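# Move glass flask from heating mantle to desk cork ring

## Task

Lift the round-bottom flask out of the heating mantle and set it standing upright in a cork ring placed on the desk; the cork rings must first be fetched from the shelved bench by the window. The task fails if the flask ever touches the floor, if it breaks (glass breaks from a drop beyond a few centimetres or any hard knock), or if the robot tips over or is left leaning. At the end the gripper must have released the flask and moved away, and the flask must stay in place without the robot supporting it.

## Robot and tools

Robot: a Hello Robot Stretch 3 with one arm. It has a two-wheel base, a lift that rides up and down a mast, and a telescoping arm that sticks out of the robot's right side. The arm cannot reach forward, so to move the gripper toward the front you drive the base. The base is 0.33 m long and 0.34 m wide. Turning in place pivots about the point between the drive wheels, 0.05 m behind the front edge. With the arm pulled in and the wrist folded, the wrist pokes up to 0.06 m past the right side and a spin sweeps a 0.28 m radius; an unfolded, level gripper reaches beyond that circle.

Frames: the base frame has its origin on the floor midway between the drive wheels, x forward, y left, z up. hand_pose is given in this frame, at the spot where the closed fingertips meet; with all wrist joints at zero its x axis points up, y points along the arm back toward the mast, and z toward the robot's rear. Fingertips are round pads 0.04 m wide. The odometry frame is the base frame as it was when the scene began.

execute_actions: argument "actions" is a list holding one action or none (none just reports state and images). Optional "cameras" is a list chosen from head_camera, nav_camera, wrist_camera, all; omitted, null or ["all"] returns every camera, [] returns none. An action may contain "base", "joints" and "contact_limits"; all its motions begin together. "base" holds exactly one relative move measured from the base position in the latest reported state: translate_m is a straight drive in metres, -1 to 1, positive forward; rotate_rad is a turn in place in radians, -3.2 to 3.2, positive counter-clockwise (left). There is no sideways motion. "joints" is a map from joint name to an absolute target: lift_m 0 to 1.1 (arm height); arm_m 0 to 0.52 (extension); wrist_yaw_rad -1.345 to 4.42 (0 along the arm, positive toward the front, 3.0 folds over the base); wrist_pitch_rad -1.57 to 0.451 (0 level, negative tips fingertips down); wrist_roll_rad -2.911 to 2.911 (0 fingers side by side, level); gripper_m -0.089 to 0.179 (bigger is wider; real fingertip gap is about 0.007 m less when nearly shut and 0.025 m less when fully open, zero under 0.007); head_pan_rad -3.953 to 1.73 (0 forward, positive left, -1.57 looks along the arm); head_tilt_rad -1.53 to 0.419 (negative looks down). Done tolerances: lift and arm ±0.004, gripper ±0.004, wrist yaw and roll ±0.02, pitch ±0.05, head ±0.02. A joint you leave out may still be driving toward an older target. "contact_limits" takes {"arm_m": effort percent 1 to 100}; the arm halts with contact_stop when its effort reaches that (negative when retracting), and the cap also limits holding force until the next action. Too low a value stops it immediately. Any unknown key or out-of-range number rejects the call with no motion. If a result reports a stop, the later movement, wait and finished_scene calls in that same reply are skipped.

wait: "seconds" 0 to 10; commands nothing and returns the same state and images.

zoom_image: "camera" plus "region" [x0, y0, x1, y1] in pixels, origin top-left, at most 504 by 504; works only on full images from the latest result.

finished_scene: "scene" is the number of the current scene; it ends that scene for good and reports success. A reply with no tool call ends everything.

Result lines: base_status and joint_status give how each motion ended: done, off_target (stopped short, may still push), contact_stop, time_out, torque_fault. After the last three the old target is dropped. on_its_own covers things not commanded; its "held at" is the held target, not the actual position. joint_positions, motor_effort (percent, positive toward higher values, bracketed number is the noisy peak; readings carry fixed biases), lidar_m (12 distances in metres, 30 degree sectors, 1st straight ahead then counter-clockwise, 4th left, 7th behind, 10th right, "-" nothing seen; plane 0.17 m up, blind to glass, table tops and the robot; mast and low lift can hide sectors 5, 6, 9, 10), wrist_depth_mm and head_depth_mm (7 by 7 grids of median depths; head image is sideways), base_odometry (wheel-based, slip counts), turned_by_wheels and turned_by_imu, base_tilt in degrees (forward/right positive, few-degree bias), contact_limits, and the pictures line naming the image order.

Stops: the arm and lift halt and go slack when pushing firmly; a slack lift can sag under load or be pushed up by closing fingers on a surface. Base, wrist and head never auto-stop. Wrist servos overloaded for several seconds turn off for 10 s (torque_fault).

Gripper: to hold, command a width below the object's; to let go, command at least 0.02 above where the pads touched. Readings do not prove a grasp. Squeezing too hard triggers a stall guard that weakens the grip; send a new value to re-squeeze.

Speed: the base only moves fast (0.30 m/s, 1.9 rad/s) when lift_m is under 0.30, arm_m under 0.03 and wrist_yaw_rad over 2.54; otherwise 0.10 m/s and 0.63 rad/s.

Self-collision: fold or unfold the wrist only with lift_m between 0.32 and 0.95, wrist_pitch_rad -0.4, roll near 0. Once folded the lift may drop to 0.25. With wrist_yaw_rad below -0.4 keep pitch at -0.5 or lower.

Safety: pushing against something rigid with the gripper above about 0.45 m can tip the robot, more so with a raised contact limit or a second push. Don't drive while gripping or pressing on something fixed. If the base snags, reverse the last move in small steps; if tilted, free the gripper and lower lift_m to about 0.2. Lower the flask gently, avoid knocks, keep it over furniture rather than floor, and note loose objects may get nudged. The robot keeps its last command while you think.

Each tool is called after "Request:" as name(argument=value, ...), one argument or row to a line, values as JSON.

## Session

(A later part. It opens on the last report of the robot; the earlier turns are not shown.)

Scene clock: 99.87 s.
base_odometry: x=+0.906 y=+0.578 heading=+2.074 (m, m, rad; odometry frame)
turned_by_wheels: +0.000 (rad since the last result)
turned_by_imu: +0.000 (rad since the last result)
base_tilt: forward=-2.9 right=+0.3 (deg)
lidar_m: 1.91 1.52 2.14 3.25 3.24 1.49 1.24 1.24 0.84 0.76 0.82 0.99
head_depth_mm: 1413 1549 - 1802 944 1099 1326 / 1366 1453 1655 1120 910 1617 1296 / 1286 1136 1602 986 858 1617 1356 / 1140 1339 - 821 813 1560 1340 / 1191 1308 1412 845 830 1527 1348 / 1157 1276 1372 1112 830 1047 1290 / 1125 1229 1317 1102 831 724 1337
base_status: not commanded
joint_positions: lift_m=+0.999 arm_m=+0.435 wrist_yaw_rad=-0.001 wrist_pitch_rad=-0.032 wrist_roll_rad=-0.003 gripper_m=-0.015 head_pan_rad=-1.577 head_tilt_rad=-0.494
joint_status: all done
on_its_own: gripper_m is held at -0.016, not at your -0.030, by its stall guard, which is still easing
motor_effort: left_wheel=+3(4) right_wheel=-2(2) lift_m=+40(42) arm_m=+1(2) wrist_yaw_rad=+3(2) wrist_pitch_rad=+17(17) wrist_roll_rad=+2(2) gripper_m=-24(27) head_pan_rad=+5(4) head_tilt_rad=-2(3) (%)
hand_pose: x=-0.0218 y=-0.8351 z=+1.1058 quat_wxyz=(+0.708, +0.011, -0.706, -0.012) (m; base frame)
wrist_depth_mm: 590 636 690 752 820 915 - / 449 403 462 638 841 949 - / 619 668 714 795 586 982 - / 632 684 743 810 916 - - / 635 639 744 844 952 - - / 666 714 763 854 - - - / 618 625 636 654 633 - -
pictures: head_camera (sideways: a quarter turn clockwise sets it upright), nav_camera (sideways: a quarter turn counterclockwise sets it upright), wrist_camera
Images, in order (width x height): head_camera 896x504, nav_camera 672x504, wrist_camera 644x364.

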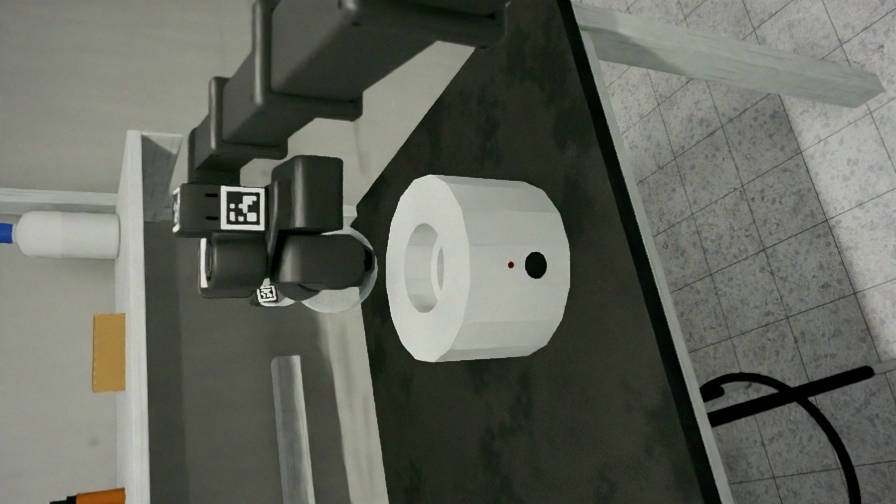

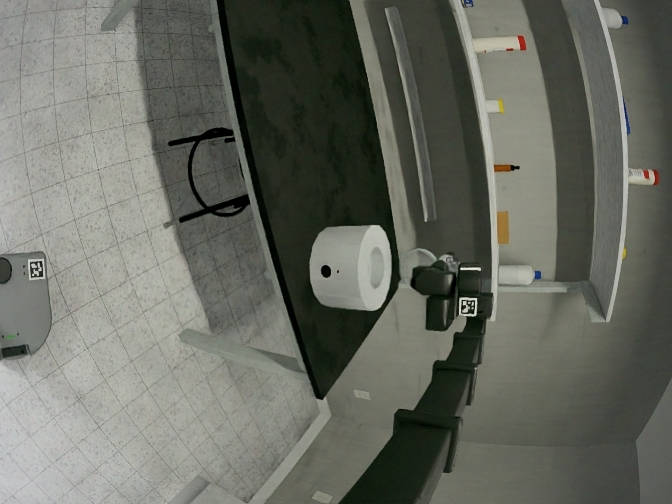

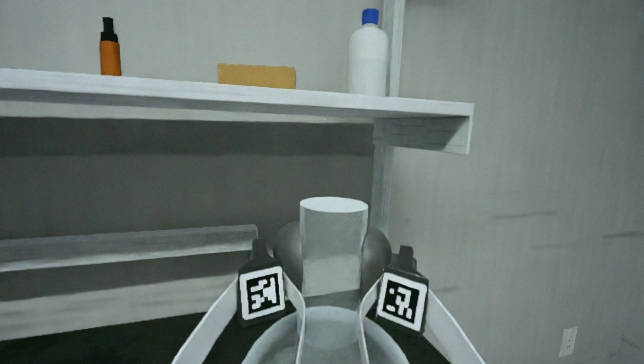

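Request:
execute_actions(
  actions=[
    {"joints":{"arm_m":0.3}},
  ],
  cameras=["wrist_camera"],
)

Request:
execute_actions(
  actions=[
    {"base":{"rotate_rad":1.02},"joints":{"arm_m":0.15,"head_pan_rad":0}},
  ],
)

Scene clock: 102.37 s.
base_odometry: x=+0.906 y=+0.578 heading=+2.074 (m, m, rad; odometry frame)
turned_by_wheels: +0.000 (rad since the last result)
turned_by_imu: +0.000 (rad since the last result)
base_tilt: forward=-3.0 right=+0.3 (deg)
lidar_m: 1.91 1.52 2.15 3.24 3.23 1.49 1.24 1.23 0.84 0.76 0.81 0.99
head_depth_mm: 1426 1545 - 1897 946 1109 1331 / 1364 1467 - 1122 905 1643 1286 / 1285 1225 - 876 859 1621 1350 / 1142 1361 - 797 817 1566 1351 / 1205 1311 1418 844 828 1535 1352 / 1153 1272 1379 1109 833 1043 1286 / 1122 1225 1320 1099 831 727 1342
base_status: not commanded
joint_positions: lift_m=+0.999 arm_m=+0.300 wrist_yaw_rad=-0.001 wrist_pitch_rad=-0.032 wrist_roll_rad=-0.003 gripper_m=-0.009 head_pan_rad=-1.577 head_tilt_rad=-0.494
joint_status: all done
on_its_own: gripper_m is held at -0.010, not at your -0.030, by its stall guard, which is not easing now
motor_effort: left_wheel=+3(3) right_wheel=-2(2) lift_m=+40(39) arm_m=-2(2) wrist_yaw_rad=+1(2) wrist_pitch_rad=+17(17) wrist_roll_rad=+2(2) gripper_m=-21(23) head_pan_rad=+4(4) head_tilt_rad=-2(2) (%)
hand_pose: x=-0.0216 y=-0.7006 z=+1.1058 quat_wxyz=(+0.708, +0.011, -0.706, -0.012) (m; base frame)
wrist_depth_mm: 702 753 813 879 969 - - / 533 741 802 878 981 - - / 729 781 854 928 801 - - / 744 797 878 964 - - - / 703 803 876 998 - - - / 764 828 890 863 - - - / 618 621 607 423 629 - -
pictures: wrist_camera
Images, in order (width x height): wrist_camera 644x364.

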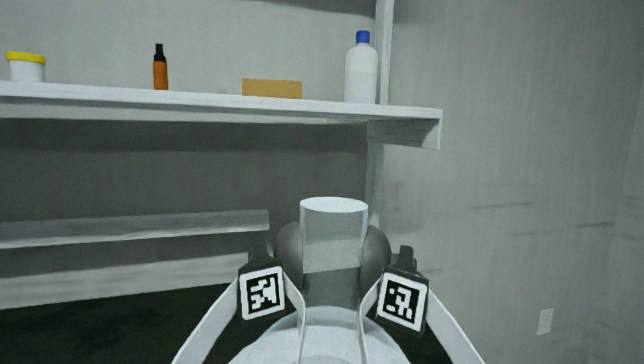

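Scene clock: 104.93 s.
base_odometry: x=+0.906 y=+0.578 heading=+3.094 (m, m, rad; odometry frame)
turned_by_wheels: +1.020 (rad since the last result)
turned_by_imu: +1.016 (rad since the last result)
base_tilt: forward=-2.9 right=+0.3 (deg)
lidar_m: 2.12 2.66 2.72 1.52 1.24 1.24 0.84 0.76 0.81 0.99 1.00 1.52
head_depth_mm: 1705 1831 1837 1424 1895 1633 1353 / 1811 1930 1808 2246 2038 1625 1357 / 1943 2063 1799 2381 1997 1620 1352 / 2050 2207 1804 2536 2021 1611 1352 / 2222 2373 1932 2691 2002 1620 1345 / 2348 2582 2072 2442 2029 1608 1339 / 2578 2786 3046 2726 2028 1605 1340
base_status: done
joint_positions: lift_m=+0.999 arm_m=+0.150 wrist_yaw_rad=+0.000 wrist_pitch_rad=-0.032 wrist_roll_rad=-0.003 gripper_m=-0.009 head_pan_rad=-0.007 head_tilt_rad=-0.494
joint_status: all done
on_its_own: gripper_m is held at -0.010, not at your -0.030, by its stall guard, which is not easing now
motor_effort: left_wheel=-5(10) right_wheel=+2(7) lift_m=+40(40) arm_m=-3(4) wrist_yaw_rad=+0(1) wrist_pitch_rad=+17(17) wrist_roll_rad=+2(2) gripper_m=-21(21) head_pan_rad=+4(51) head_tilt_rad=-3(2) (%)
hand_pose: x=-0.0214 y=-0.5506 z=+1.1058 quat_wxyz=(+0.708, +0.012, -0.706, -0.011) (m; base frame)
wrist_depth_mm: - - - - - 920 781 / - - - - - 943 796 / - - - - - 939 810 / - - - - - 960 824 / - - - - - 949 809 / - - - 860 920 915 836 / - - 640 650 628 669 682
pictures: head_camera (sideways: a quarter turn clockwise sets it upright), nav_camera (sideways: a quarter turn counterclockwise sets it upright), wrist_camera
Images, in order (width x height): head_camera 896x504, nav_camera 672x504, wrist_camera 644x364.

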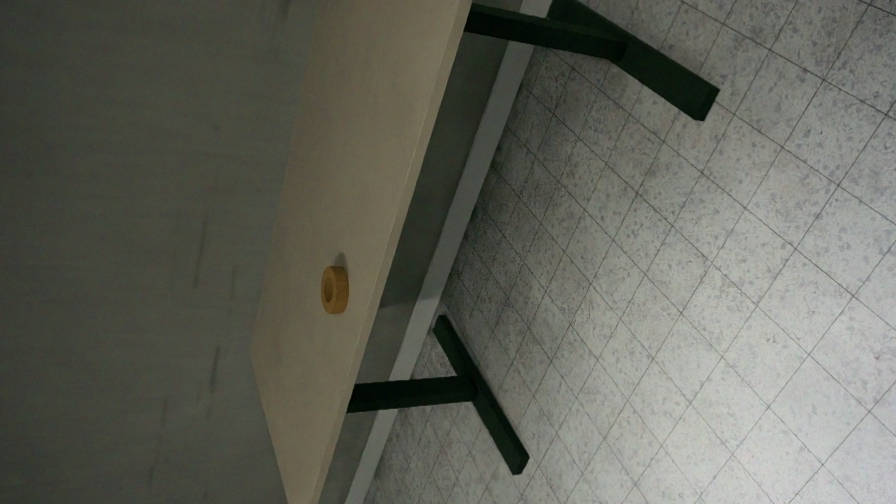

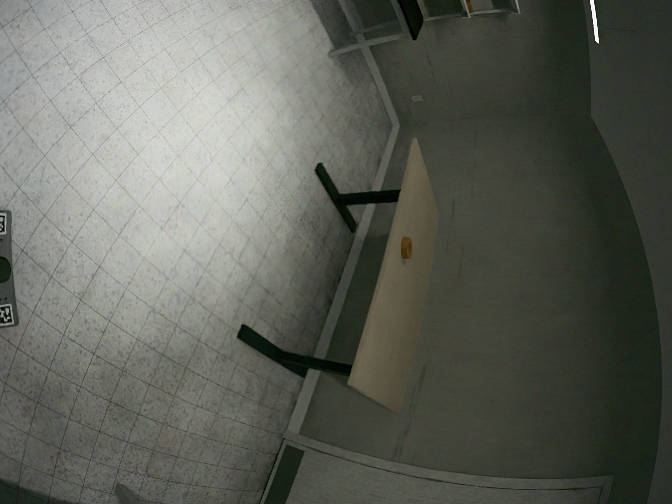

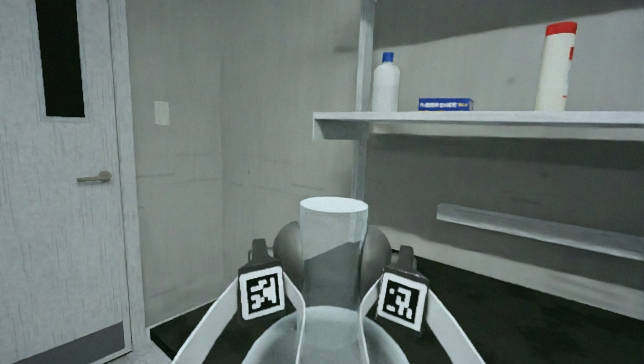

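Request:
execute_actions(
  actions=[
    {"base":{"translate_m":0.8},"joints":{"arm_m":0.03,"lift_m":0.86,"head_tilt_rad":-0.7}},
  ],
  cameras=["nav_camera"],
)

Request:
execute_actions(
  actions=[
    {"base":{"rotate_rad":1.58},"joints":{"head_pan_rad":-1.5}},
  ],
)

Scene clock: 114.50 s.
base_odometry: x=+0.107 y=+0.616 heading=+3.094 (m, m, rad; odometry frame)
turned_by_wheels: +0.000 (rad since the last result)
turned_by_imu: +0.004 (rad since the last result)
base_tilt: forward=-2.9 right=+0.3 (deg)
lidar_m: 1.40 2.29 2.07 2.52 1.86 1.85 1.64 1.45 1.11 1.59 0.86 0.86
head_depth_mm: 1178 1279 1146 893 733 1402 1214 / 1246 1350 1135 885 773 1400 1217 / 1318 1432 1134 890 1527 1388 1213 / 1412 1495 1133 879 1603 1397 1209 / 1529 1546 1116 911 1634 1382 1201 / 1640 1543 1118 1689 1641 1386 1207 / 1784 1887 1115 1882 1631 1378 1208
base_status: done
joint_positions: lift_m=+0.861 arm_m=+0.030 wrist_yaw_rad=+0.000 wrist_pitch_rad=-0.032 wrist_roll_rad=-0.003 gripper_m=-0.009 head_pan_rad=-0.007 head_tilt_rad=-0.691
joint_status: all done
on_its_own: gripper_m is held at -0.010, not at your -0.030, by its stall guard, which is not easing now
motor_effort: left_wheel=-6(8) right_wheel=+3(7) lift_m=+13(36) arm_m=-3(3) wrist_yaw_rad=-1(0) wrist_pitch_rad=+17(17) wrist_roll_rad=+2(2) gripper_m=-21(21) head_pan_rad=+5(4) head_tilt_rad=-4(15) (%)
hand_pose: x=-0.0214 y=-0.4306 z=+0.9670 quat_wxyz=(+0.708, +0.012, -0.706, -0.012) (m; base frame)
wrist_depth_mm: 866 - - - - - - / 887 - - - - - - / 900 - - - - - - / 911 - - - - - - / 949 - - - - - 949 / 949 - - - - - 699 / 989 - - - - - -
pictures: nav_camera (sideways: a quarter turn counterclockwise sets it upright)
Images, in order (width x height): nav_camera 672x504.

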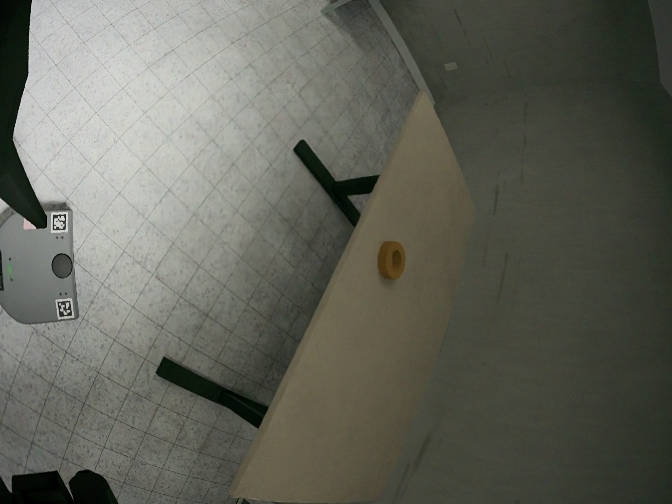

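Scene clock: 118.00 s.
base_odometry: x=+0.107 y=+0.616 heading=-1.609 (m, m, rad; odometry frame)
turned_by_wheels: +1.580 (rad since the last result)
turned_by_imu: +1.573 (rad since the last result)
base_tilt: forward=-2.9 right=+0.3 (deg)
lidar_m: 2.52 1.86 1.85 1.64 1.75 1.11 1.57 0.86 0.87 1.40 2.32 2.08
head_depth_mm: 1240 1343 1142 895 753 - - / 1324 1427 1142 895 772 - - / 1419 1498 1139 914 - - - / 1537 1565 1127 934 1659 1377 1210 / 1679 1546 1128 1781 1645 1399 1202 / 1834 1910 1119 1875 1630 1381 1207 / 2067 2250 1205 2011 1638 1386 1197
base_status: done
joint_positions: lift_m=+0.861 arm_m=+0.030 wrist_yaw_rad=+0.000 wrist_pitch_rad=-0.032 wrist_roll_rad=-0.003 gripper_m=-0.009 head_pan_rad=-1.493 head_tilt_rad=-0.691
joint_status: all done
on_its_own: gripper_m is held at -0.010, not at your -0.030, by its stall guard, which is not easing now
motor_effort: left_wheel=-5(12) right_wheel=+2(6) lift_m=+13(13) arm_m=-3(3) wrist_yaw_rad=+1(1) wrist_pitch_rad=+17(17) wrist_roll_rad=+2(2) gripper_m=-21(21) head_pan_rad=-4(49) head_tilt_rad=-3(4) (%)
hand_pose: x=-0.0214 y=-0.4306 z=+0.9670 quat_wxyz=(+0.708, +0.012, -0.706, -0.012) (m; base frame)
wrist_depth_mm: - - - - - 965 809 / - - - - - 977 836 / - - - - - 982 851 / - - - - - - 847 / - - 973 999 - 965 863 / - - 686 641 713 696 706 / - - - 497 480 516 522
pictures: head_camera (sideways: a quarter turn clockwise sets it upright), nav_camera (sideways: a quarter turn counterclockwise sets it upright), wrist_camera
Images, in order (width x height): head_camera 896x504, nav_camera 672x504, wrist_camera 644x364.

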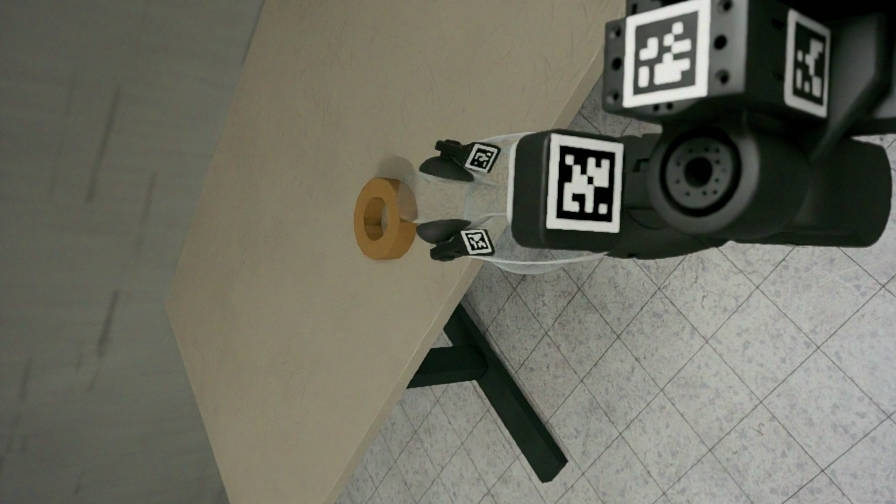

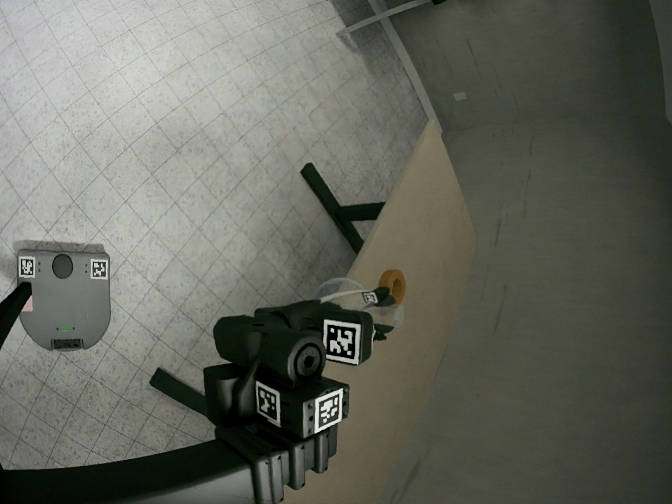

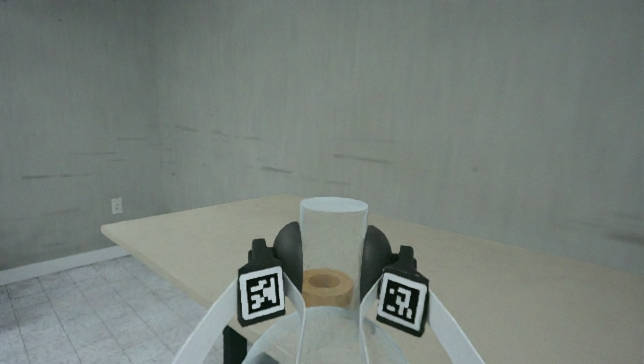

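Request:
execute_actions(
  actions=[
    {"base":{"rotate_rad":-0.177},"joints":{"wrist_yaw_rad":0.6,"arm_m":0.45,"lift_m":0.83,"head_pan_rad":-1.4,"head_tilt_rad":-0.6}},
  ],
)

Scene clock: 122.80 s.
base_odometry: x=+0.107 y=+0.616 heading=-1.786 (m, m, rad; odometry frame)
turned_by_wheels: -0.177 (rad since the last result)
turned_by_imu: -0.177 (rad since the last result)
base_tilt: forward=-3.0 right=+0.3 (deg)
lidar_m: 2.53 1.91 1.85 1.64 1.37 1.11 1.83 1.36 0.86 1.36 1.40 2.72
head_depth_mm: 1164 1269 1334 968 775 1394 1266 / 1243 1345 1404 936 793 1457 1274 / 1318 1438 1507 927 813 1492 1264 / 1410 1542 1418 958 866 1466 1256 / 1509 1669 1339 975 1683 1475 1263 / 1620 1812 1324 983 1736 1470 1251 / 1755 2007 1330 1112 1720 1481 1244
base_status: done
joint_positions: lift_m=+0.831 arm_m=+0.450 wrist_yaw_rad=+0.599 wrist_pitch_rad=-0.033 wrist_roll_rad=-0.003 gripper_m=-0.009 head_pan_rad=-1.407 head_tilt_rad=-0.606
joint_status: all done
on_its_own: gripper_m is held at -0.010, not at your -0.030, by its stall guard, which is not easing now
motor_effort: left_wheel=+5(10) right_wheel=-3(6) lift_m=+13(8) arm_m=+2(2) wrist_yaw_rad=+0(4) wrist_pitch_rad=+17(17) wrist_roll_rad=+2(2) gripper_m=-21(21) head_pan_rad=+6(17) head_tilt_rad=+2(10) (%)
hand_pose: x=+0.1226 y=-0.8055 z=+0.9369 quat_wxyz=(+0.680, +0.220, -0.671, +0.198) (m; base frame)
wrist_depth_mm: - - - - - 797 613 / - - - - - 810 625 / - - - - - 802 633 / - - - - - 800 624 / - - 860 898 972 782 639 / - 655 613 590 633 625 594 / - 467 436 445 432 460 464
pictures: head_camera (sideways: a quarter turn clockwise sets it upright), nav_camera (sideways: a quarter turn counterclockwise sets it upright), wrist_camera
Images, in order (width x height): head_camera 896x504, nav_camera 672x504, wrist_camera 644x364.

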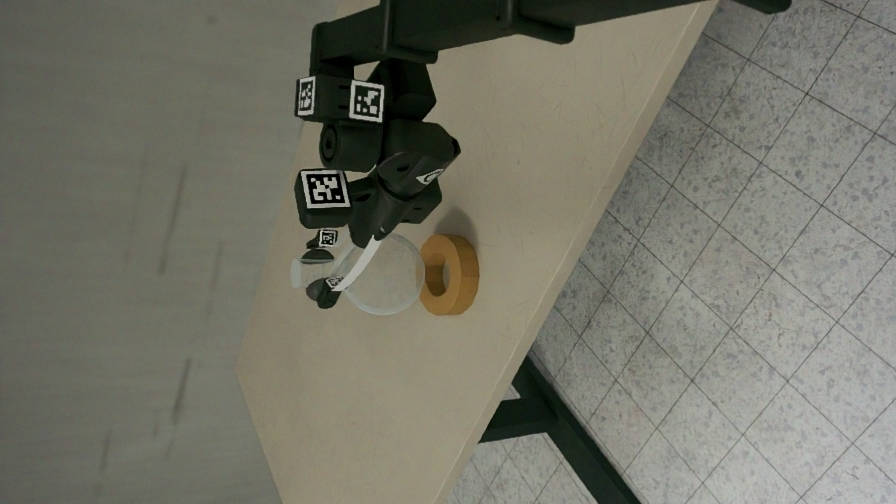

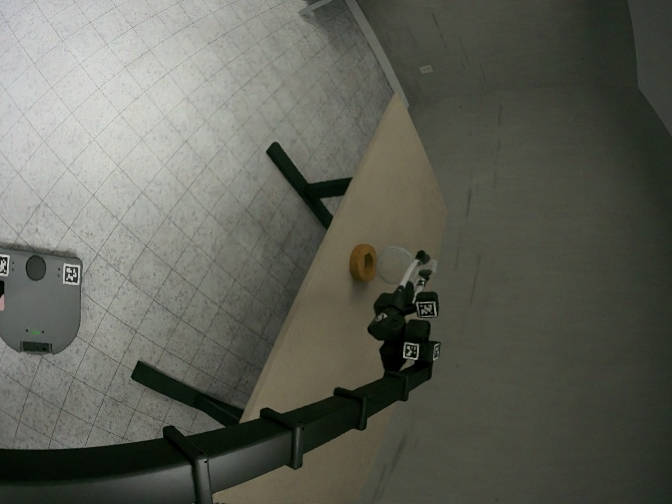

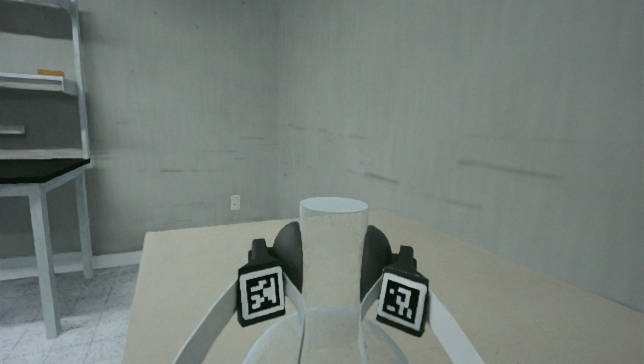

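Request:
execute_actions(
  actions=[
    {"joints":{"arm_m":0.465,"lift_m":0.795}},
  ],
  cameras=["head_camera"],
)

Request:
zoom_image(
  camera="head_camera",
  region=[290,200,500,350],
)

Scene clock: 124.57 s.
base_odometry: x=+0.107 y=+0.616 heading=-1.786 (m, m, rad; odometry frame)
turned_by_wheels: +0.000 (rad since the last result)
turned_by_imu: +0.000 (rad since the last result)
base_tilt: forward=-2.9 right=+0.3 (deg)
lidar_m: 2.52 1.92 1.85 1.64 1.36 1.10 1.83 1.36 0.86 1.36 1.40 2.72
head_depth_mm: 1167 1263 1324 - 796 1384 1245 / 1238 1339 1417 931 796 1462 1259 / 1326 1436 1424 930 817 1479 1258 / 1425 1546 1421 953 864 1479 1263 / 1511 1658 1339 982 1684 1473 1262 / 1618 1779 1325 987 1737 1472 1251 / 1767 2007 1330 1104 1711 1459 1249
base_status: not commanded
joint_positions: lift_m=+0.796 arm_m=+0.465 wrist_yaw_rad=+0.599 wrist_pitch_rad=-0.033 wrist_roll_rad=-0.003 gripper_m=-0.009 head_pan_rad=-1.407 head_tilt_rad=-0.606
joint_status: all done
on_its_own: gripper_m is held at -0.010, not at your -0.030, by its stall guard, which is not easing now
motor_effort: left_wheel=+4(5) right_wheel=-3(3) lift_m=+13(11) arm_m=+2(3) wrist_yaw_rad=+0(1) wrist_pitch_rad=+17(18) wrist_roll_rad=+2(2) gripper_m=-21(21) head_pan_rad=+4(5) head_tilt_rad=+2(2) (%)
hand_pose: x=+0.1226 y=-0.8205 z=+0.9019 quat_wxyz=(+0.680, +0.220, -0.671, +0.198) (m; base frame)
wrist_depth_mm: - - - - - 791 605 / - - - - - 783 611 / - - - - - 801 610 / - - - - - 812 624 / - - 755 786 814 756 629 / - 536 538 520 555 541 554 / - 388 384 388 378 404 407
pictures: head_camera (sideways: a quarter turn clockwise sets it upright)
Images, in order (width x height): head_camera 896x504.

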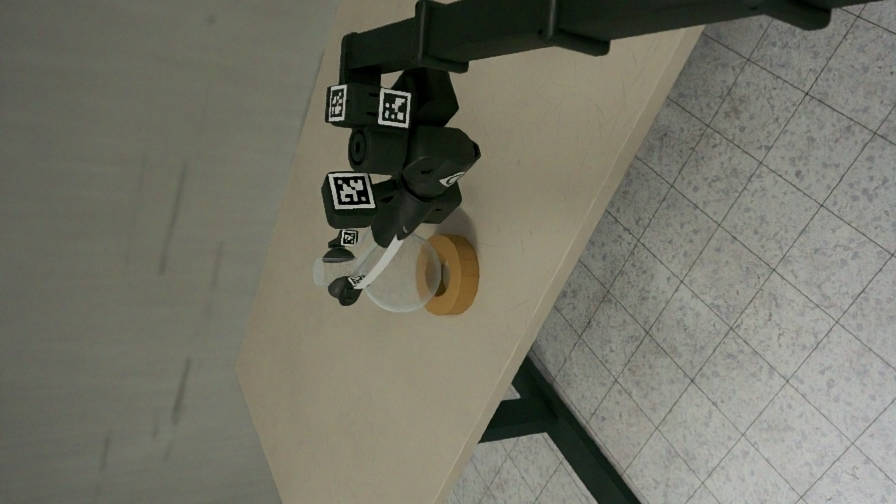

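Region (290, 200, 500, 350) of head_camera's 896x504 image, scaled by 2.400, with more detail than that image has; it fills the top 360 rows of this view, and the rest is white.

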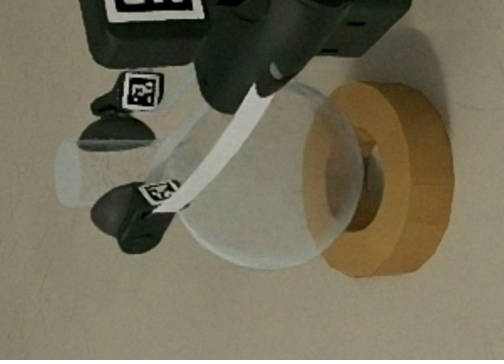

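Request:
execute_actions(
  actions=[
    {"base":{"translate_m":0.003},"joints":{"lift_m":0.784}},
  ],
  cameras=["head_camera"],
)

Request:
zoom_image(
  camera="head_camera",
  region=[290,200,500,350],
)

Scene clock: 125.63 s.
base_odometry: x=+0.106 y=+0.613 heading=-1.786 (m, m, rad; odometry frame)
turned_by_wheels: +0.000 (rad since the last result)
turned_by_imu: +0.000 (rad since the last result)
base_tilt: forward=-2.9 right=+0.3 (deg)
lidar_m: 2.52 1.92 1.85 1.64 1.37 1.11 1.83 1.36 0.86 1.37 1.40 2.72
head_depth_mm: 1170 1259 1329 - - 1409 1272 / 1235 1354 1409 932 792 1451 1266 / 1322 1449 1425 927 816 1474 1275 / 1401 1547 1414 944 868 1471 1265 / 1510 1694 1338 975 1665 1479 1253 / 1623 1778 1334 1025 1749 1476 1258 / 1779 1996 1323 1107 1746 1458 1249
base_status: done
joint_positions: lift_m=+0.785 arm_m=+0.465 wrist_yaw_rad=+0.599 wrist_pitch_rad=-0.033 wrist_roll_rad=-0.003 gripper_m=-0.009 head_pan_rad=-1.407 head_tilt_rad=-0.606
joint_status: all done
on_its_own: gripper_m is held at -0.010, not at your -0.030, by its stall guard, which is not easing now
motor_effort: left_wheel=+4(9) right_wheel=-2(4) lift_m=+13(15) arm_m=+2(2) wrist_yaw_rad=+1(0) wrist_pitch_rad=+17(17) wrist_roll_rad=+2(2) gripper_m=-21(21) head_pan_rad=+5(5) head_tilt_rad=+2(2) (%)
hand_pose: x=+0.1226 y=-0.8205 z=+0.8909 quat_wxyz=(+0.680, +0.220, -0.671, +0.198) (m; base frame)
wrist_depth_mm: - - - - - 784 612 / - - - - - 798 615 / - - - - - 796 619 / - - - - - 794 626 / - - 726 741 783 743 629 / - 514 511 500 529 518 528 / - 372 367 373 361 384 387
pictures: head_camera (sideways: a quarter turn clockwise sets it upright)
Images, in order (width x height): head_camera 896x504.

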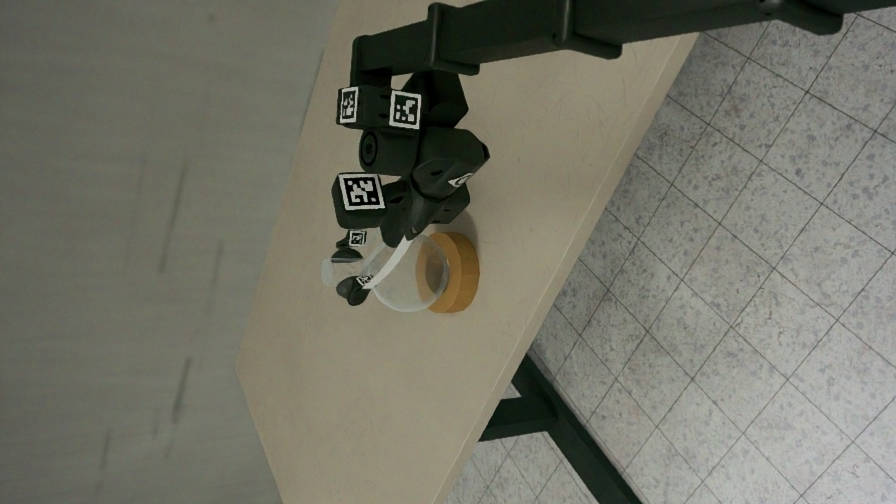

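Region (290, 200, 500, 350) of head_camera's 896x504 image, scaled by 2.400, with more detail than that image has; it fills the top 360 rows of this view, and the rest is white.

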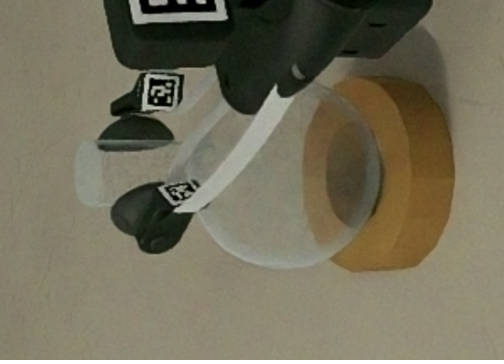

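Request:
execute_actions(
  actions=[
    {"joints":{"lift_m":0.778}},
  ],
  cameras=["head_camera"],
)

Request:
zoom_image(
  camera="head_camera",
  region=[290,200,500,350],
)

Scene clock: 126.57 s.
base_odometry: x=+0.106 y=+0.613 heading=-1.786 (m, m, rad; odometry frame)
turned_by_wheels: +0.000 (rad since the last result)
turned_by_imu: +0.000 (rad since the last result)
base_tilt: forward=-2.9 right=+0.3 (deg)
lidar_m: 2.52 1.92 1.85 1.64 1.37 1.11 1.83 1.36 0.86 1.36 1.40 2.72
head_depth_mm: 1171 1271 1329 - - 1425 1246 / 1243 1356 1394 934 795 1452 1272 / 1322 1443 1421 897 819 1486 1263 / 1411 1561 1421 949 867 1478 1266 / 1503 1674 1333 976 1672 1475 1256 / 1633 1795 1328 1023 1754 1469 1247 / 1770 2001 1325 1105 1735 1461 1246
base_status: not commanded
joint_positions: lift_m=+0.779 arm_m=+0.465 wrist_yaw_rad=+0.599 wrist_pitch_rad=-0.033 wrist_roll_rad=-0.003 gripper_m=-0.009 head_pan_rad=-1.407 head_tilt_rad=-0.606
joint_status: all done
on_its_own: gripper_m is held at -0.010, not at your -0.030, by its stall guard, which is not easing now
motor_effort: left_wheel=+4(4) right_wheel=-2(2) lift_m=+13(17) arm_m=+2(1) wrist_yaw_rad=+0(2) wrist_pitch_rad=+17(17) wrist_roll_rad=+2(2) gripper_m=-21(21) head_pan_rad=+5(5) head_tilt_rad=+2(2) (%)
hand_pose: x=+0.1226 y=-0.8205 z=+0.8849 quat_wxyz=(+0.680, +0.220, -0.671, +0.198) (m; base frame)
wrist_depth_mm: - - - - - 775 613 / - - - - - 787 610 / - - - - - 794 618 / - - - - - 796 618 / - 853 713 733 750 742 625 / - 500 507 483 511 508 514 / - 353 357 362 351 376 381
pictures: head_camera (sideways: a quarter turn clockwise sets it upright)
Images, in order (width x height): head_camera 896x504.

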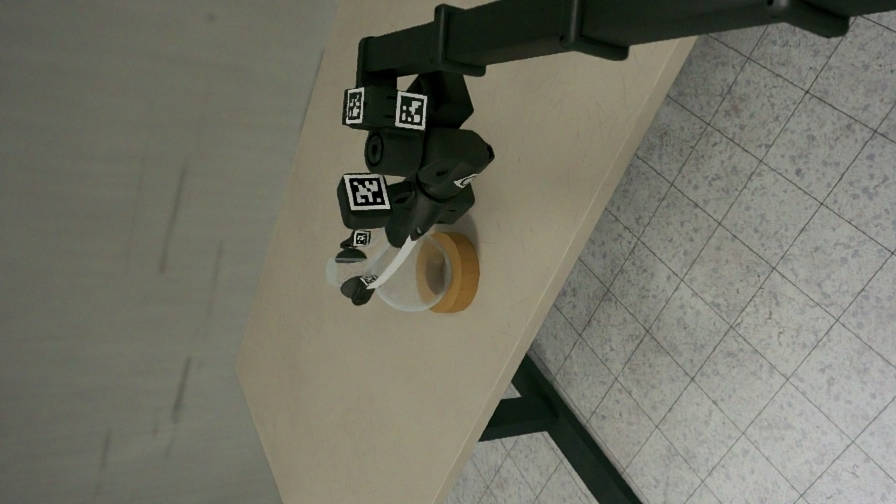

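Region (290, 200, 500, 350) of head_camera's 896x504 image, scaled by 2.400, with more detail than that image has; it fills the top 360 rows of this view, and the rest is white.

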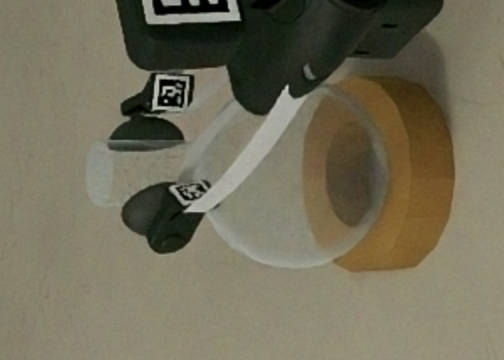

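Request:
execute_actions(
  actions=[
    {"joints":{"arm_m":0.475}},
  ],
  cameras=[],
)

Request:
execute_actions(
  actions=[
    {"joints":{"lift_m":0.773}},
  ],
  cameras=["head_camera"],
)

Request:
zoom_image(
  camera="head_camera",
  region=[290,200,500,350],
)

Scene clock: 127.70 s.
base_odometry: x=+0.106 y=+0.613 heading=-1.786 (m, m, rad; odometry frame)
turned_by_wheels: +0.000 (rad since the last result)
turned_by_imu: +0.000 (rad since the last result)
base_tilt: forward=-2.9 right=+0.3 (deg)
lidar_m: 2.53 1.92 1.85 1.64 1.36 1.11 1.83 1.36 0.86 1.36 1.40 2.72
head_depth_mm: 1169 1271 1317 - - 1418 1252 / 1241 1347 1408 934 793 1453 1272 / 1325 1438 1414 928 814 1474 1265 / 1402 1542 1411 939 866 1474 1254 / 1506 1664 1345 975 1676 1484 1256 / 1622 1796 1329 1019 1733 1474 1258 / 1782 1989 1328 1110 1717 1467 1253
base_status: not commanded
joint_positions: lift_m=+0.779 arm_m=+0.475 wrist_yaw_rad=+0.599 wrist_pitch_rad=-0.033 wrist_roll_rad=-0.003 gripper_m=-0.009 head_pan_rad=-1.407 head_tilt_rad=-0.606
joint_status: all done
on_its_own: gripper_m is held at -0.010, not at your -0.030, by its stall guard, which is not easing now
motor_effort: left_wheel=+4(4) right_wheel=-2(2) lift_m=+13(13) arm_m=+2(1) wrist_yaw_rad=+1(1) wrist_pitch_rad=+17(17) wrist_roll_rad=+2(2) gripper_m=-21(21) head_pan_rad=+5(3) head_tilt_rad=+2(2) (%)
hand_pose: x=+0.1226 y=-0.8305 z=+0.8849 quat_wxyz=(+0.680, +0.220, -0.671, +0.198) (m; base frame)
wrist_depth_mm: - - - - - 774 600 / - - - - - 780 599 / - - - - - 784 615 / - - - - - 793 618 / - 852 706 736 750 729 618 / - 468 502 485 512 505 511 / - 351 358 364 351 374 380
pictures: none
No camera images: the call's "cameras" was empty. Leave "cameras" out to get every camera's image.

Scene clock: 128.30 s.
base_odometry: x=+0.106 y=+0.613 heading=-1.786 (m, m, rad; odometry frame)
turned_by_wheels: +0.000 (rad since the last result)
turned_by_imu: +0.000 (rad since the last result)
base_tilt: forward=-2.9 right=+0.3 (deg)
lidar_m: 2.52 1.91 1.85 1.64 1.37 1.11 1.83 1.36 0.86 1.37 1.40 2.73
head_depth_mm: 1170 1271 1322 - - 1413 1254 / 1243 1345 1398 933 795 1452 1261 / 1321 1430 1420 903 818 1472 1271 / 1420 1544 1400 941 869 1480 1260 / 1502 1675 1332 976 1685 1469 1254 / 1625 1803 1323 1021 1749 1469 1254 / 1766 2012 1317 1102 1724 1460 1250
base_status: not commanded
joint_positions: lift_m=+0.774 arm_m=+0.475 wrist_yaw_rad=+0.599 wrist_pitch_rad=-0.033 wrist_roll_rad=-0.003 gripper_m=-0.009 head_pan_rad=-1.407 head_tilt_rad=-0.606
joint_status: all done
on_its_own: gripper_m is held at -0.010, not at your -0.030, by its stall guard, which is not easing now
motor_effort: left_wheel=+5(5) right_wheel=-2(3) lift_m=+13(9) arm_m=+2(2) wrist_yaw_rad=+1(1) wrist_pitch_rad=+17(17) wrist_roll_rad=+2(2) gripper_m=-21(21) head_pan_rad=+5(3) head_tilt_rad=+2(2) (%)
hand_pose: x=+0.1226 y=-0.8305 z=+0.8799 quat_wxyz=(+0.680, +0.220, -0.671, +0.198) (m; base frame)
wrist_depth_mm: - - - - - 779 603 / - - - - - 788 613 / - - - - - 785 618 / - - - - - 792 615 / - 747 693 718 747 743 621 / - 458 493 476 505 494 502 / - 344 351 358 345 366 373
pictures: head_camera (sideways: a quarter turn clockwise sets it upright)
Images, in order (width x height): head_camera 896x504.

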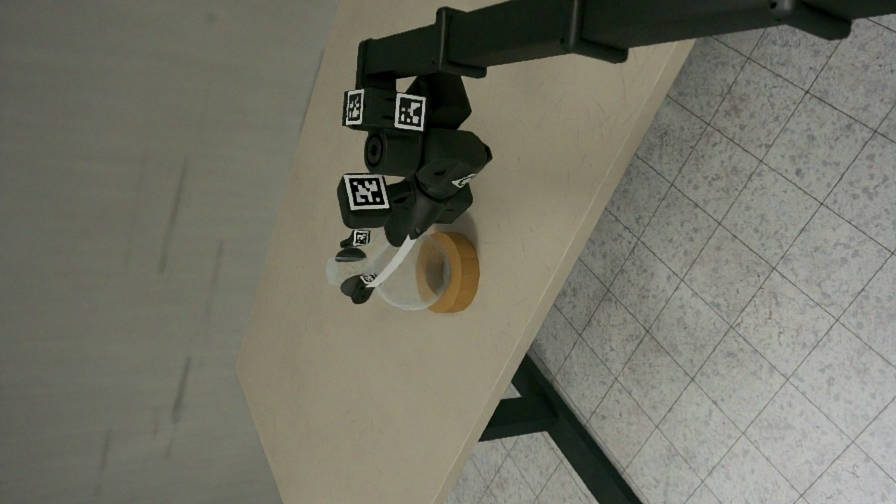

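Region (290, 200, 500, 350) of head_camera's 896x504 image, scaled by 2.400, with more detail than that image has; it fills the top 360 rows of this view, and the rest is white.

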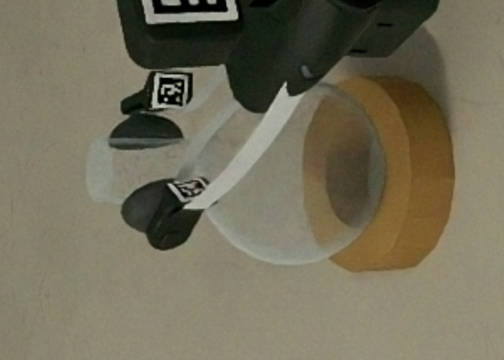

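Request:
execute_actions(
  actions=[
    {"base":{"translate_m":0.002},"joints":{"arm_m":0.481,"lift_m":0.768}},
  ],
  cameras=["head_camera","wrist_camera"],
)

Request:
zoom_image(
  camera="head_camera",
  region=[290,200,500,350],
)

Scene clock: 129.70 s.
base_odometry: x=+0.106 y=+0.611 heading=-1.786 (m, m, rad; odometry frame)
turned_by_wheels: +0.000 (rad since the last result)
turned_by_imu: +0.000 (rad since the last result)
base_tilt: forward=-2.9 right=+0.3 (deg)
lidar_m: 2.53 1.92 1.85 1.64 1.37 1.11 1.83 1.36 0.86 1.36 1.40 2.72
head_depth_mm: 1172 1258 1330 1067 - 1393 1261 / 1246 1356 1391 926 791 1444 1267 / 1317 1439 1418 901 818 1477 1264 / 1415 1547 1399 941 871 1460 1268 / 1518 1670 1339 976 1684 1463 1255 / 1624 1792 1332 1025 1743 1476 1256 / 1773 1997 1321 1105 1723 1476 1262
base_status: done
joint_positions: lift_m=+0.769 arm_m=+0.481 wrist_yaw_rad=+0.600 wrist_pitch_rad=-0.025 wrist_roll_rad=-0.003 gripper_m=-0.009 head_pan_rad=-1.407 head_tilt_rad=-0.606
joint_status: all done
on_its_own: gripper_m is held at -0.010, not at your -0.030, by its stall guard, which is not easing now
motor_effort: left_wheel=+4(11) right_wheel=-3(3) lift_m=+12(16) arm_m=+2(1) wrist_yaw_rad=+0(0) wrist_pitch_rad=+14(17) wrist_roll_rad=+2(2) gripper_m=-21(21) head_pan_rad=+6(4) head_tilt_rad=+1(2) (%)
hand_pose: x=+0.1229 y=-0.8366 z=+0.8768 quat_wxyz=(+0.679, +0.218, -0.672, +0.200) (m; base frame)
wrist_depth_mm: - - - - - 769 609 / - - - - - 782 607 / - - - - - 775 614 / - - - - - 794 608 / - 754 694 714 750 740 609 / - 458 489 471 503 490 500 / - 341 346 350 342 363 370
pictures: head_camera (sideways: a quarter turn clockwise sets it upright), wrist_camera
Images, in order (width x height): head_camera 896x504, wrist_camera 644x364.

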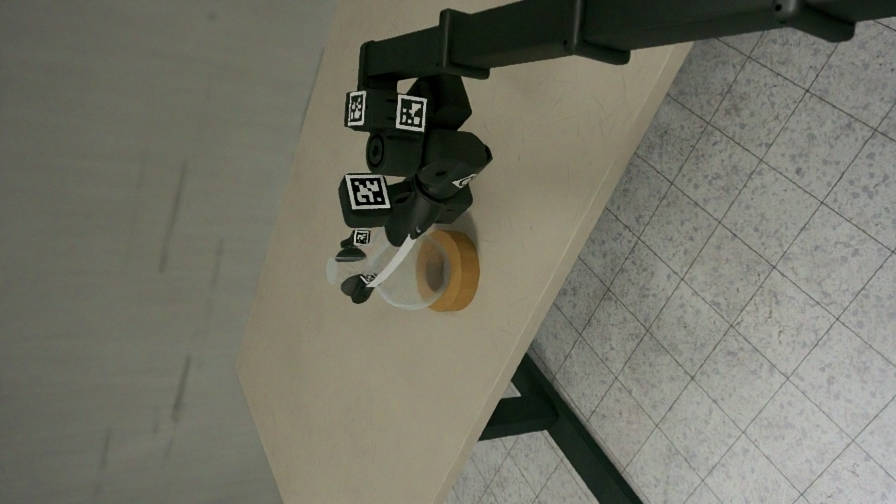

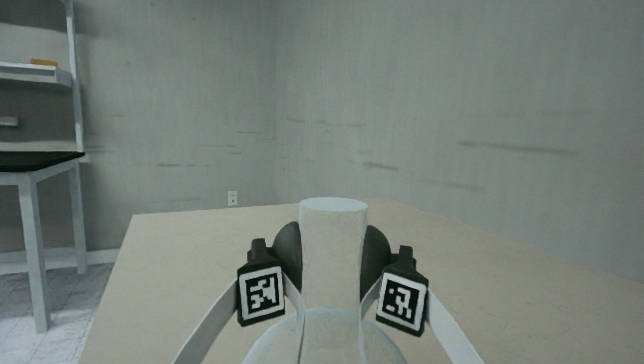

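Region (290, 200, 500, 350) of head_camera's 896x504 image, scaled by 2.400, with more detail than that image has; it fills the top 360 rows of this view, and the rest is white.

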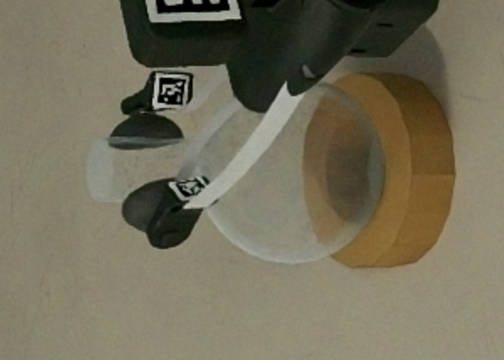

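Contact. Open slightly.

Request:
execute_actions(
  actions=[
    {"joints":{"gripper_m":0.06}},
  ],
  cameras=["head_camera","wrist_camera"],
)

Scene clock: 131.03 s.
base_odometry: x=+0.106 y=+0.611 heading=-1.786 (m, m, rad; odometry frame)
turned_by_wheels: +0.000 (rad since the last result)
turned_by_imu: +0.000 (rad since the last result)
base_tilt: forward=-2.8 right=+0.3 (deg)
lidar_m: 2.51 1.92 1.85 1.64 1.37 1.11 1.84 1.36 0.86 1.37 1.40 2.73
head_depth_mm: 1172 1264 1316 1063 - 1401 1255 / 1246 1350 1402 933 793 1456 1261 / 1311 1448 1413 899 817 1482 1261 / 1418 1548 1415 943 871 1477 1260 / 1525 1674 1330 974 1680 1460 1259 / 1621 1797 1338 1025 1731 1475 1260 / 1774 2010 1330 1101 1715 1465 1247
base_status: not commanded
joint_positions: lift_m=+0.769 arm_m=+0.481 wrist_yaw_rad=+0.600 wrist_pitch_rad=-0.024 wrist_roll_rad=-0.003 gripper_m=+0.060 head_pan_rad=-1.407 head_tilt_rad=-0.606
joint_status: all done
motor_effort: left_wheel=+4(4) right_wheel=-3(3) lift_m=+12(12) arm_m=+2(2) wrist_yaw_rad=+0(0) wrist_pitch_rad=+13(14) wrist_roll_rad=+2(2) gripper_m=+1(86) head_pan_rad=+4(4) head_tilt_rad=+2(1) (%)
hand_pose: x=+0.1229 y=-0.8367 z=+0.8772 quat_wxyz=(+0.679, +0.217, -0.672, +0.201) (m; base frame)
wrist_depth_mm: - - - - - 778 596 / - - - - - 778 602 / - - - - - 779 607 / - - - - - 792 615 / - 760 759 721 776 738 616 / - 459 492 477 - 499 507 / - 344 341 355 344 366 370
pictures: head_camera (sideways: a quarter turn clockwise sets it upright), wrist_camera
Images, in order (width x height): head_camera 896x504, wrist_camera 644x364.

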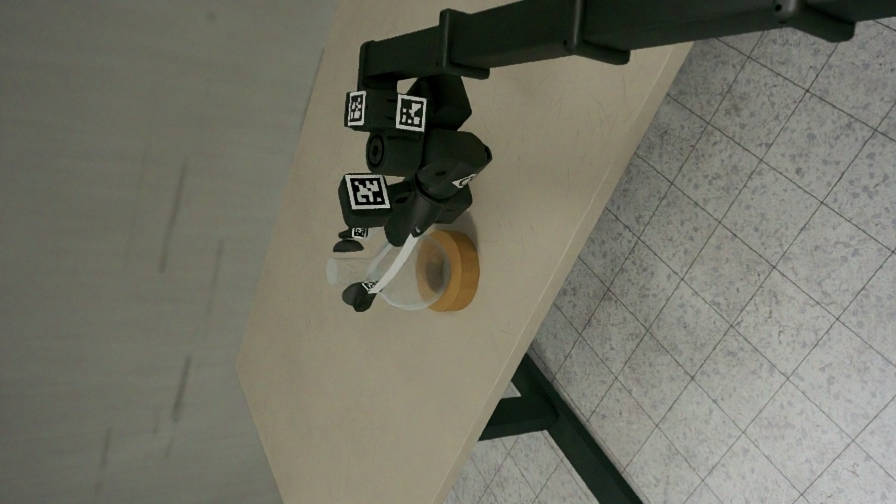

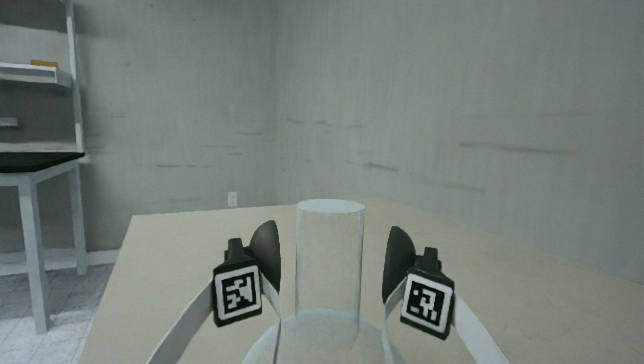

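Seated. Raise clear, then retract.

Request:
execute_actions(
  actions=[
    {"joints":{"gripper_m":0.14,"lift_m":0.85}},
  ],
  cameras=[],
)

Request:
execute_actions(
  actions=[
    {"joints":{"arm_m":0.03}},
  ],
  cameras=["head_camera","wrist_camera"],
)

Scene clock: 132.83 s.
base_odometry: x=+0.106 y=+0.611 heading=-1.786 (m, m, rad; odometry frame)
turned_by_wheels: +0.000 (rad since the last result)
turned_by_imu: +0.000 (rad since the last result)
base_tilt: forward=-3.0 right=+0.2 (deg)
lidar_m: 2.51 1.92 1.85 1.64 1.37 1.11 1.83 1.36 0.86 1.37 1.40 2.73
head_depth_mm: 1168 1267 1321 974 775 1387 1272 / 1240 1341 - 968 796 1440 1258 / 1318 1445 - 961 817 1493 1265 / 1421 1547 1377 979 871 1476 1254 / 1517 1683 1331 977 1683 1486 1260 / 1628 1797 1326 1023 1747 1475 1265 / 1759 2001 1327 1107 1725 1467 1253
base_status: not commanded
joint_positions: lift_m=+0.849 arm_m=+0.481 wrist_yaw_rad=+0.600 wrist_pitch_rad=-0.023 wrist_roll_rad=-0.003 gripper_m=+0.140 head_pan_rad=-1.407 head_tilt_rad=-0.606
joint_status: all done
motor_effort: left_wheel=+4(4) right_wheel=-3(3) lift_m=+38(38) arm_m=+2(2) wrist_yaw_rad=+0(0) wrist_pitch_rad=+12(13) wrist_roll_rad=+2(2) gripper_m=+1(91) head_pan_rad=+5(4) head_tilt_rad=+2(2) (%)
hand_pose: x=+0.1229 y=-0.8367 z=+0.9581 quat_wxyz=(+0.679, +0.217, -0.672, +0.201) (m; base frame)
wrist_depth_mm: - - - - - 770 598 / - - - - - 774 606 / - - - - - 779 608 / - - - - - 786 610 / - - - 999 998 787 611 / - - 633 648 665 - 620 / - 448 476 487 491 474 520
pictures: none
No camera images: the call's "cameras" was empty. Leave "cameras" out to get every camera's image.

Scene clock: 137.33 s.
base_odometry: x=+0.106 y=+0.611 heading=-1.786 (m, m, rad; odometry frame)
turned_by_wheels: +0.000 (rad since the last result)
turned_by_imu: -0.001 (rad since the last result)
base_tilt: forward=-2.9 right=+0.3 (deg)
lidar_m: 2.52 1.92 1.85 1.64 1.36 1.11 1.84 1.36 0.86 1.36 1.40 2.73
head_depth_mm: 1170 1266 1307 1008 799 701 - / 1249 1342 1365 1001 798 1450 - / 1320 1440 1353 1000 815 1511 - / 1408 1549 1359 986 867 - - / 1502 1670 1331 978 1696 1503 1259 / 1631 1800 1328 1027 1766 1472 1258 / 1781 1998 1330 1109 1824 1467 1245
base_status: not commanded
joint_positions: lift_m=+0.849 arm_m=+0.030 wrist_yaw_rad=+0.600 wrist_pitch_rad=-0.023 wrist_roll_rad=-0.003 gripper_m=+0.140 head_pan_rad=-1.407 head_tilt_rad=-0.606
joint_status: all done
motor_effort: left_wheel=+4(4) right_wheel=-3(3) lift_m=+38(38) arm_m=-3(3) wrist_yaw_rad=-1(1) wrist_pitch_rad=+12(12) wrist_roll_rad=+2(2) gripper_m=+0(1) head_pan_rad=+5(5) head_tilt_rad=+2(2) (%)
hand_pose: x=+0.1230 y=-0.3862 z=+0.9582 quat_wxyz=(+0.679, +0.217, -0.672, +0.202) (m; base frame)
wrist_depth_mm: - - - - - - 918 / - - - - - - 942 / - - - - - - 935 / - - - - - - 949 / - - - - - - 915 / - - - - 651 - 692 / - - - - 522 474 527
pictures: head_camera (sideways: a quarter turn clockwise sets it upright), wrist_camera
Images, in order (width x height): head_camera 896x504, wrist_camera 644x364.

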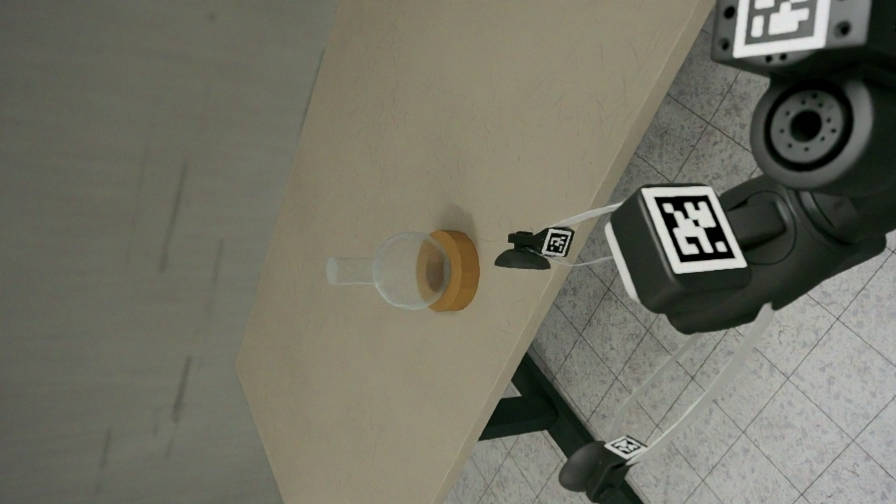

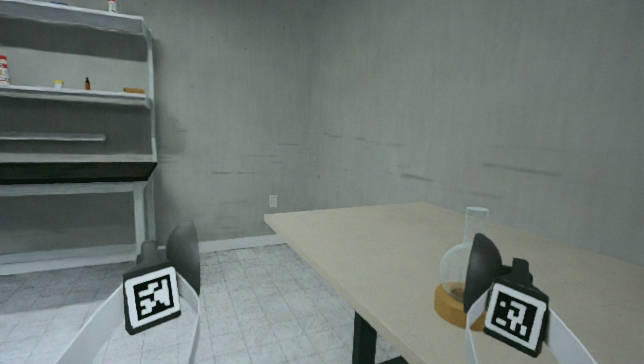

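Request:
finished_scene(
  scene=1,
)

The scene is finished: the task was done.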